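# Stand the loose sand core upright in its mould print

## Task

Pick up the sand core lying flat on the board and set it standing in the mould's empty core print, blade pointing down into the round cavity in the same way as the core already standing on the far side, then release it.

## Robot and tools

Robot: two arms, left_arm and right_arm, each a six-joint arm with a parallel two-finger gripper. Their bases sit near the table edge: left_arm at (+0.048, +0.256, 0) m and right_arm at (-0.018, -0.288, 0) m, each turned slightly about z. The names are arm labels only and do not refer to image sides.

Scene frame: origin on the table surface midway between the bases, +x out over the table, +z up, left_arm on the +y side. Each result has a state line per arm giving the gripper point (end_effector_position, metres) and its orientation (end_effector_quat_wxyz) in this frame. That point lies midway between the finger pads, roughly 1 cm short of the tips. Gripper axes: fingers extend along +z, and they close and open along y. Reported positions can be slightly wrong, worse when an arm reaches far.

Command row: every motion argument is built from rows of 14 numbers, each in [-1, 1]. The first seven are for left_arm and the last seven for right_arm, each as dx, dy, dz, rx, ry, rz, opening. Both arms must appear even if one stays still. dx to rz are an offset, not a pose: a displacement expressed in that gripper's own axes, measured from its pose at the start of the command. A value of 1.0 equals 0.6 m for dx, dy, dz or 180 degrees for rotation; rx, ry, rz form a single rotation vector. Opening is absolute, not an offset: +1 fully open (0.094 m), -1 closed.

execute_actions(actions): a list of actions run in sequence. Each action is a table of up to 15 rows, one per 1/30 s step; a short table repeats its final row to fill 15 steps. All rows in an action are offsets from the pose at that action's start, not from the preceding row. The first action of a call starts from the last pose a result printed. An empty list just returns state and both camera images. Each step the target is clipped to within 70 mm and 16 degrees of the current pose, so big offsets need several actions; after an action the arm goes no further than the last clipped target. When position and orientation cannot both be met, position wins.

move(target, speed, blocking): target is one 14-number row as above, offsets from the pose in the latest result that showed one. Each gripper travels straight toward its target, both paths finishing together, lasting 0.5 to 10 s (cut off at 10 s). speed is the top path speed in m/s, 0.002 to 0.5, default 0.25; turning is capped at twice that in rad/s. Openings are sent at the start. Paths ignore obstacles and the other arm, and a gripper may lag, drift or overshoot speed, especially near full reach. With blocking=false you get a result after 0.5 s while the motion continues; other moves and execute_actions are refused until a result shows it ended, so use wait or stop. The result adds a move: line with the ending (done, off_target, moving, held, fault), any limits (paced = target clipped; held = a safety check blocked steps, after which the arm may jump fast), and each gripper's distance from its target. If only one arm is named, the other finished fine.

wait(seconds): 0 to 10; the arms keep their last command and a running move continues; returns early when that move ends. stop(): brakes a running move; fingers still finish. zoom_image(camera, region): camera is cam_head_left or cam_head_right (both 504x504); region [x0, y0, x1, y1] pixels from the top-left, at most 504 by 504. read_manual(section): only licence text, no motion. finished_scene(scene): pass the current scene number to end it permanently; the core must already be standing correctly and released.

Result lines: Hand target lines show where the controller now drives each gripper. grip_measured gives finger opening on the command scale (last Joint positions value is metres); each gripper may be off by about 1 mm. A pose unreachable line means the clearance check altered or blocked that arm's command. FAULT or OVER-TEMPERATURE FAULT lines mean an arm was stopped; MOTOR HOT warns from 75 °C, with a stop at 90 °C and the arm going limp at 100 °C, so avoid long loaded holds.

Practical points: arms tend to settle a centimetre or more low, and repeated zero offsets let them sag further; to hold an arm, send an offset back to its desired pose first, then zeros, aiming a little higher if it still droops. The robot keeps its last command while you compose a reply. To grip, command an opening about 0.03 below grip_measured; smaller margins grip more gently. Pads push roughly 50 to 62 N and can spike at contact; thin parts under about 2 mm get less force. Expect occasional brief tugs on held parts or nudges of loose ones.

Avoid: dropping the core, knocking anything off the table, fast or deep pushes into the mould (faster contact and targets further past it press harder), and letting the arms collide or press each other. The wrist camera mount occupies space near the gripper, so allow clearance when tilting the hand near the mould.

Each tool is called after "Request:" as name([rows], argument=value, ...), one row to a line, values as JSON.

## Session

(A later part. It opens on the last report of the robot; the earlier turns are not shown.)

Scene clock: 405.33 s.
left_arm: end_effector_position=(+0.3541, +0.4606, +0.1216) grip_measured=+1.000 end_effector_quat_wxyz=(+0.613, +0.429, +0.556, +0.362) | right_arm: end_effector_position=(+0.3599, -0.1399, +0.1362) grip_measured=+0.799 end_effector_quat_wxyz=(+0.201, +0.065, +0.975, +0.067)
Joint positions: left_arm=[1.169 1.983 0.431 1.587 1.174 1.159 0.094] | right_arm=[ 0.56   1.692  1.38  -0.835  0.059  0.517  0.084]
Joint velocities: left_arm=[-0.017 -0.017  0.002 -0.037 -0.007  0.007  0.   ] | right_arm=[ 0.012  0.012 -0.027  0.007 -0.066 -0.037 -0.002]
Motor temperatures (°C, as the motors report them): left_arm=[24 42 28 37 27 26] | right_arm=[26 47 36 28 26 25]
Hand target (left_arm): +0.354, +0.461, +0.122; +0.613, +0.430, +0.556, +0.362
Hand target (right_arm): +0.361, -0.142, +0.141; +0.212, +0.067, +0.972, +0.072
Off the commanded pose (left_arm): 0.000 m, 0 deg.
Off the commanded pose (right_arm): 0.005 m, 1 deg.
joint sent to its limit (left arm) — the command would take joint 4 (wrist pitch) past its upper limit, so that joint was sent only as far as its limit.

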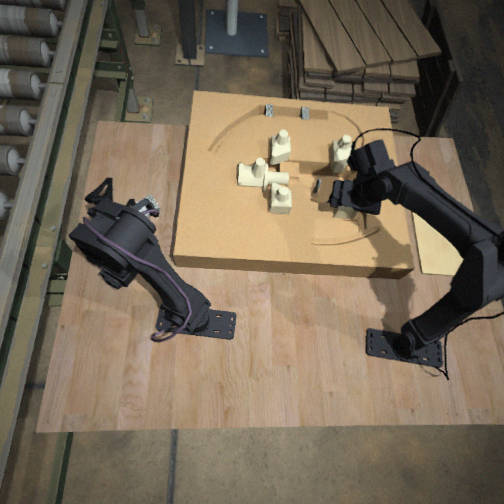

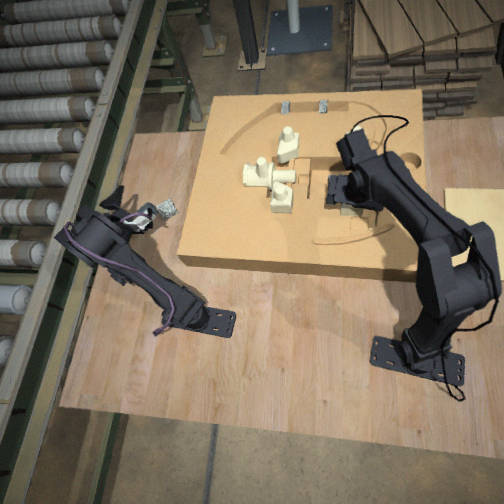

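Request:
move(target=[0,0,0,0,0,0,1,-0.040,0.0255,-0.180,0,-0.006,0,0.8], speed=0.1)

Scene clock: 408.67 s.
left_arm: end_effector_position=(+0.3541, +0.4606, +0.1216) grip_measured=+1.000 end_effector_quat_wxyz=(+0.613, +0.429, +0.556, +0.362) | right_arm: end_effector_position=(+0.3412, -0.1412, +0.2367) grip_measured=+0.799 end_effector_quat_wxyz=(+0.201, +0.065, +0.975, +0.068)
Joint positions: left_arm=[1.169 1.983 0.431 1.587 1.174 1.159 0.094] | right_arm=[ 0.578  1.673  1.763 -1.237  0.065  0.534  0.085]
Joint velocities: left_arm=[ 0.012  0.007 -0.002  0.007  0.022 -0.007  0.   ] | right_arm=[-0.007 -0.007 -0.002 -0.007  0.007 -0.022 -0.001]
Motor temperatures (°C, as the motors report them): left_arm=[24 42 28 37 27 26] | right_arm=[26 47 36 28 26 25]
Hand target (left_arm): +0.354, +0.461, +0.122; +0.613, +0.430, +0.556, +0.362
Hand target (right_arm): +0.341, -0.140, +0.246; +0.211, +0.065, +0.973, +0.067
Off the commanded pose (left_arm): 0.000 m, 0 deg.
Off the commanded pose (right_arm): 0.010 m, 1 deg.
joint sent to its limit (left arm) — the command would take joint 4 (wrist pitch) past its upper limit, so that joint was sent only as far as its limit.
move: done

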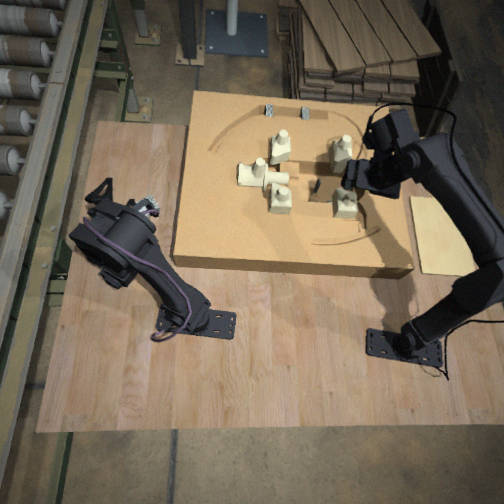

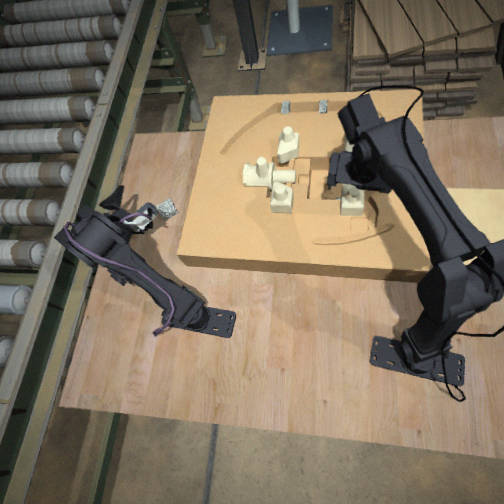

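Request:
move(target=[0,0,0,0,0,0,1,-0.0135,-0.295,-0.082,0,0,0,0.8], speed=0.2)

Request:
zoom_image(camera="cam_head_left", region=[250, 120, 380, 250])

Request:
zoom_image(camera="cam_head_right", region=[255, 120, 385, 250])

Scene clock: 412.00 s.
left_arm: end_effector_position=(+0.3541, +0.4606, +0.1216) grip_measured=+1.000 end_effector_quat_wxyz=(+0.613, +0.429, +0.556, +0.362) | right_arm: end_effector_position=(+0.3143, -0.3253, +0.2501) grip_measured=+0.799 end_effector_quat_wxyz=(+0.195, +0.068, +0.977, +0.051)
Joint positions: left_arm=[1.169 1.983 0.431 1.587 1.174 1.159 0.094] | right_arm=[-0.031  1.529  1.683 -1.346 -0.148 -0.026  0.085]
Joint velocities: left_arm=[ 0.007 -0.017  0.002  0.022 -0.051 -0.007  0.   ] | right_arm=[ 0.002 -0.017  0.007  0.007 -0.081 -0.095 -0.001]
Motor temperatures (°C, as the motors report them): left_arm=[24 42 28 37 27 26] | right_arm=[26 46 36 27 26 25]
Hand target (left_arm): +0.354, +0.461, +0.122; +0.613, +0.430, +0.556, +0.362
Hand target (right_arm): +0.312, -0.323, +0.257; +0.201, +0.063, +0.976, +0.057
Off the commanded pose (left_arm): 0.000 m, 0 deg.
Off the commanded pose (right_arm): 0.008 m, 2 deg.
joint sent to its limit (left arm) — the command would take joint 4 (wrist pitch) past its upper limit, so that joint was sent only as far as its limit.
move: done

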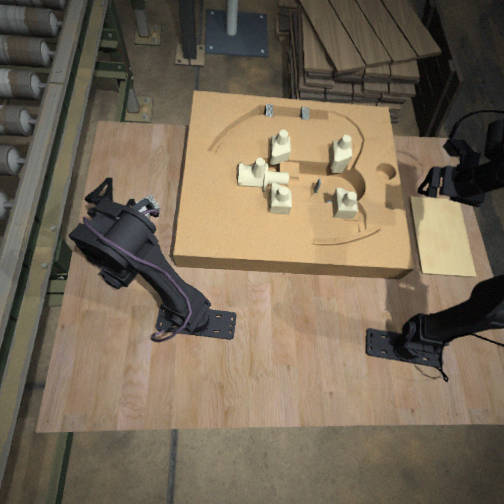

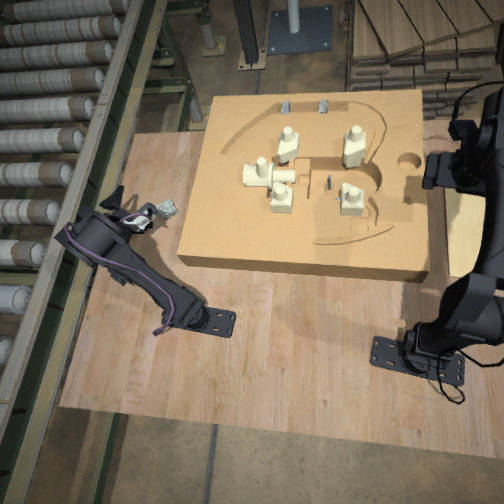

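Region (250, 120, 380, 250) of cam_head_left's 504x504 image, scaled by 3.877, with more detail than that image has.

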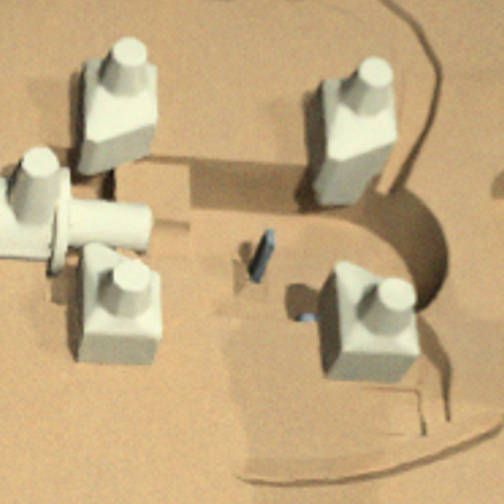

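Region (255, 120, 385, 250) of cam_head_right's 504x504 image, scaled by 3.877, with more detail than that image has.

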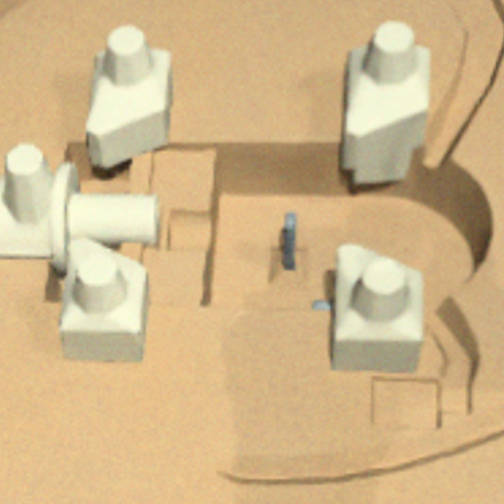

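The core stands upright and flush in its print, and it matches the other near core.

Request:
finished_scene(scene=2)

The scene is finished: the task was done.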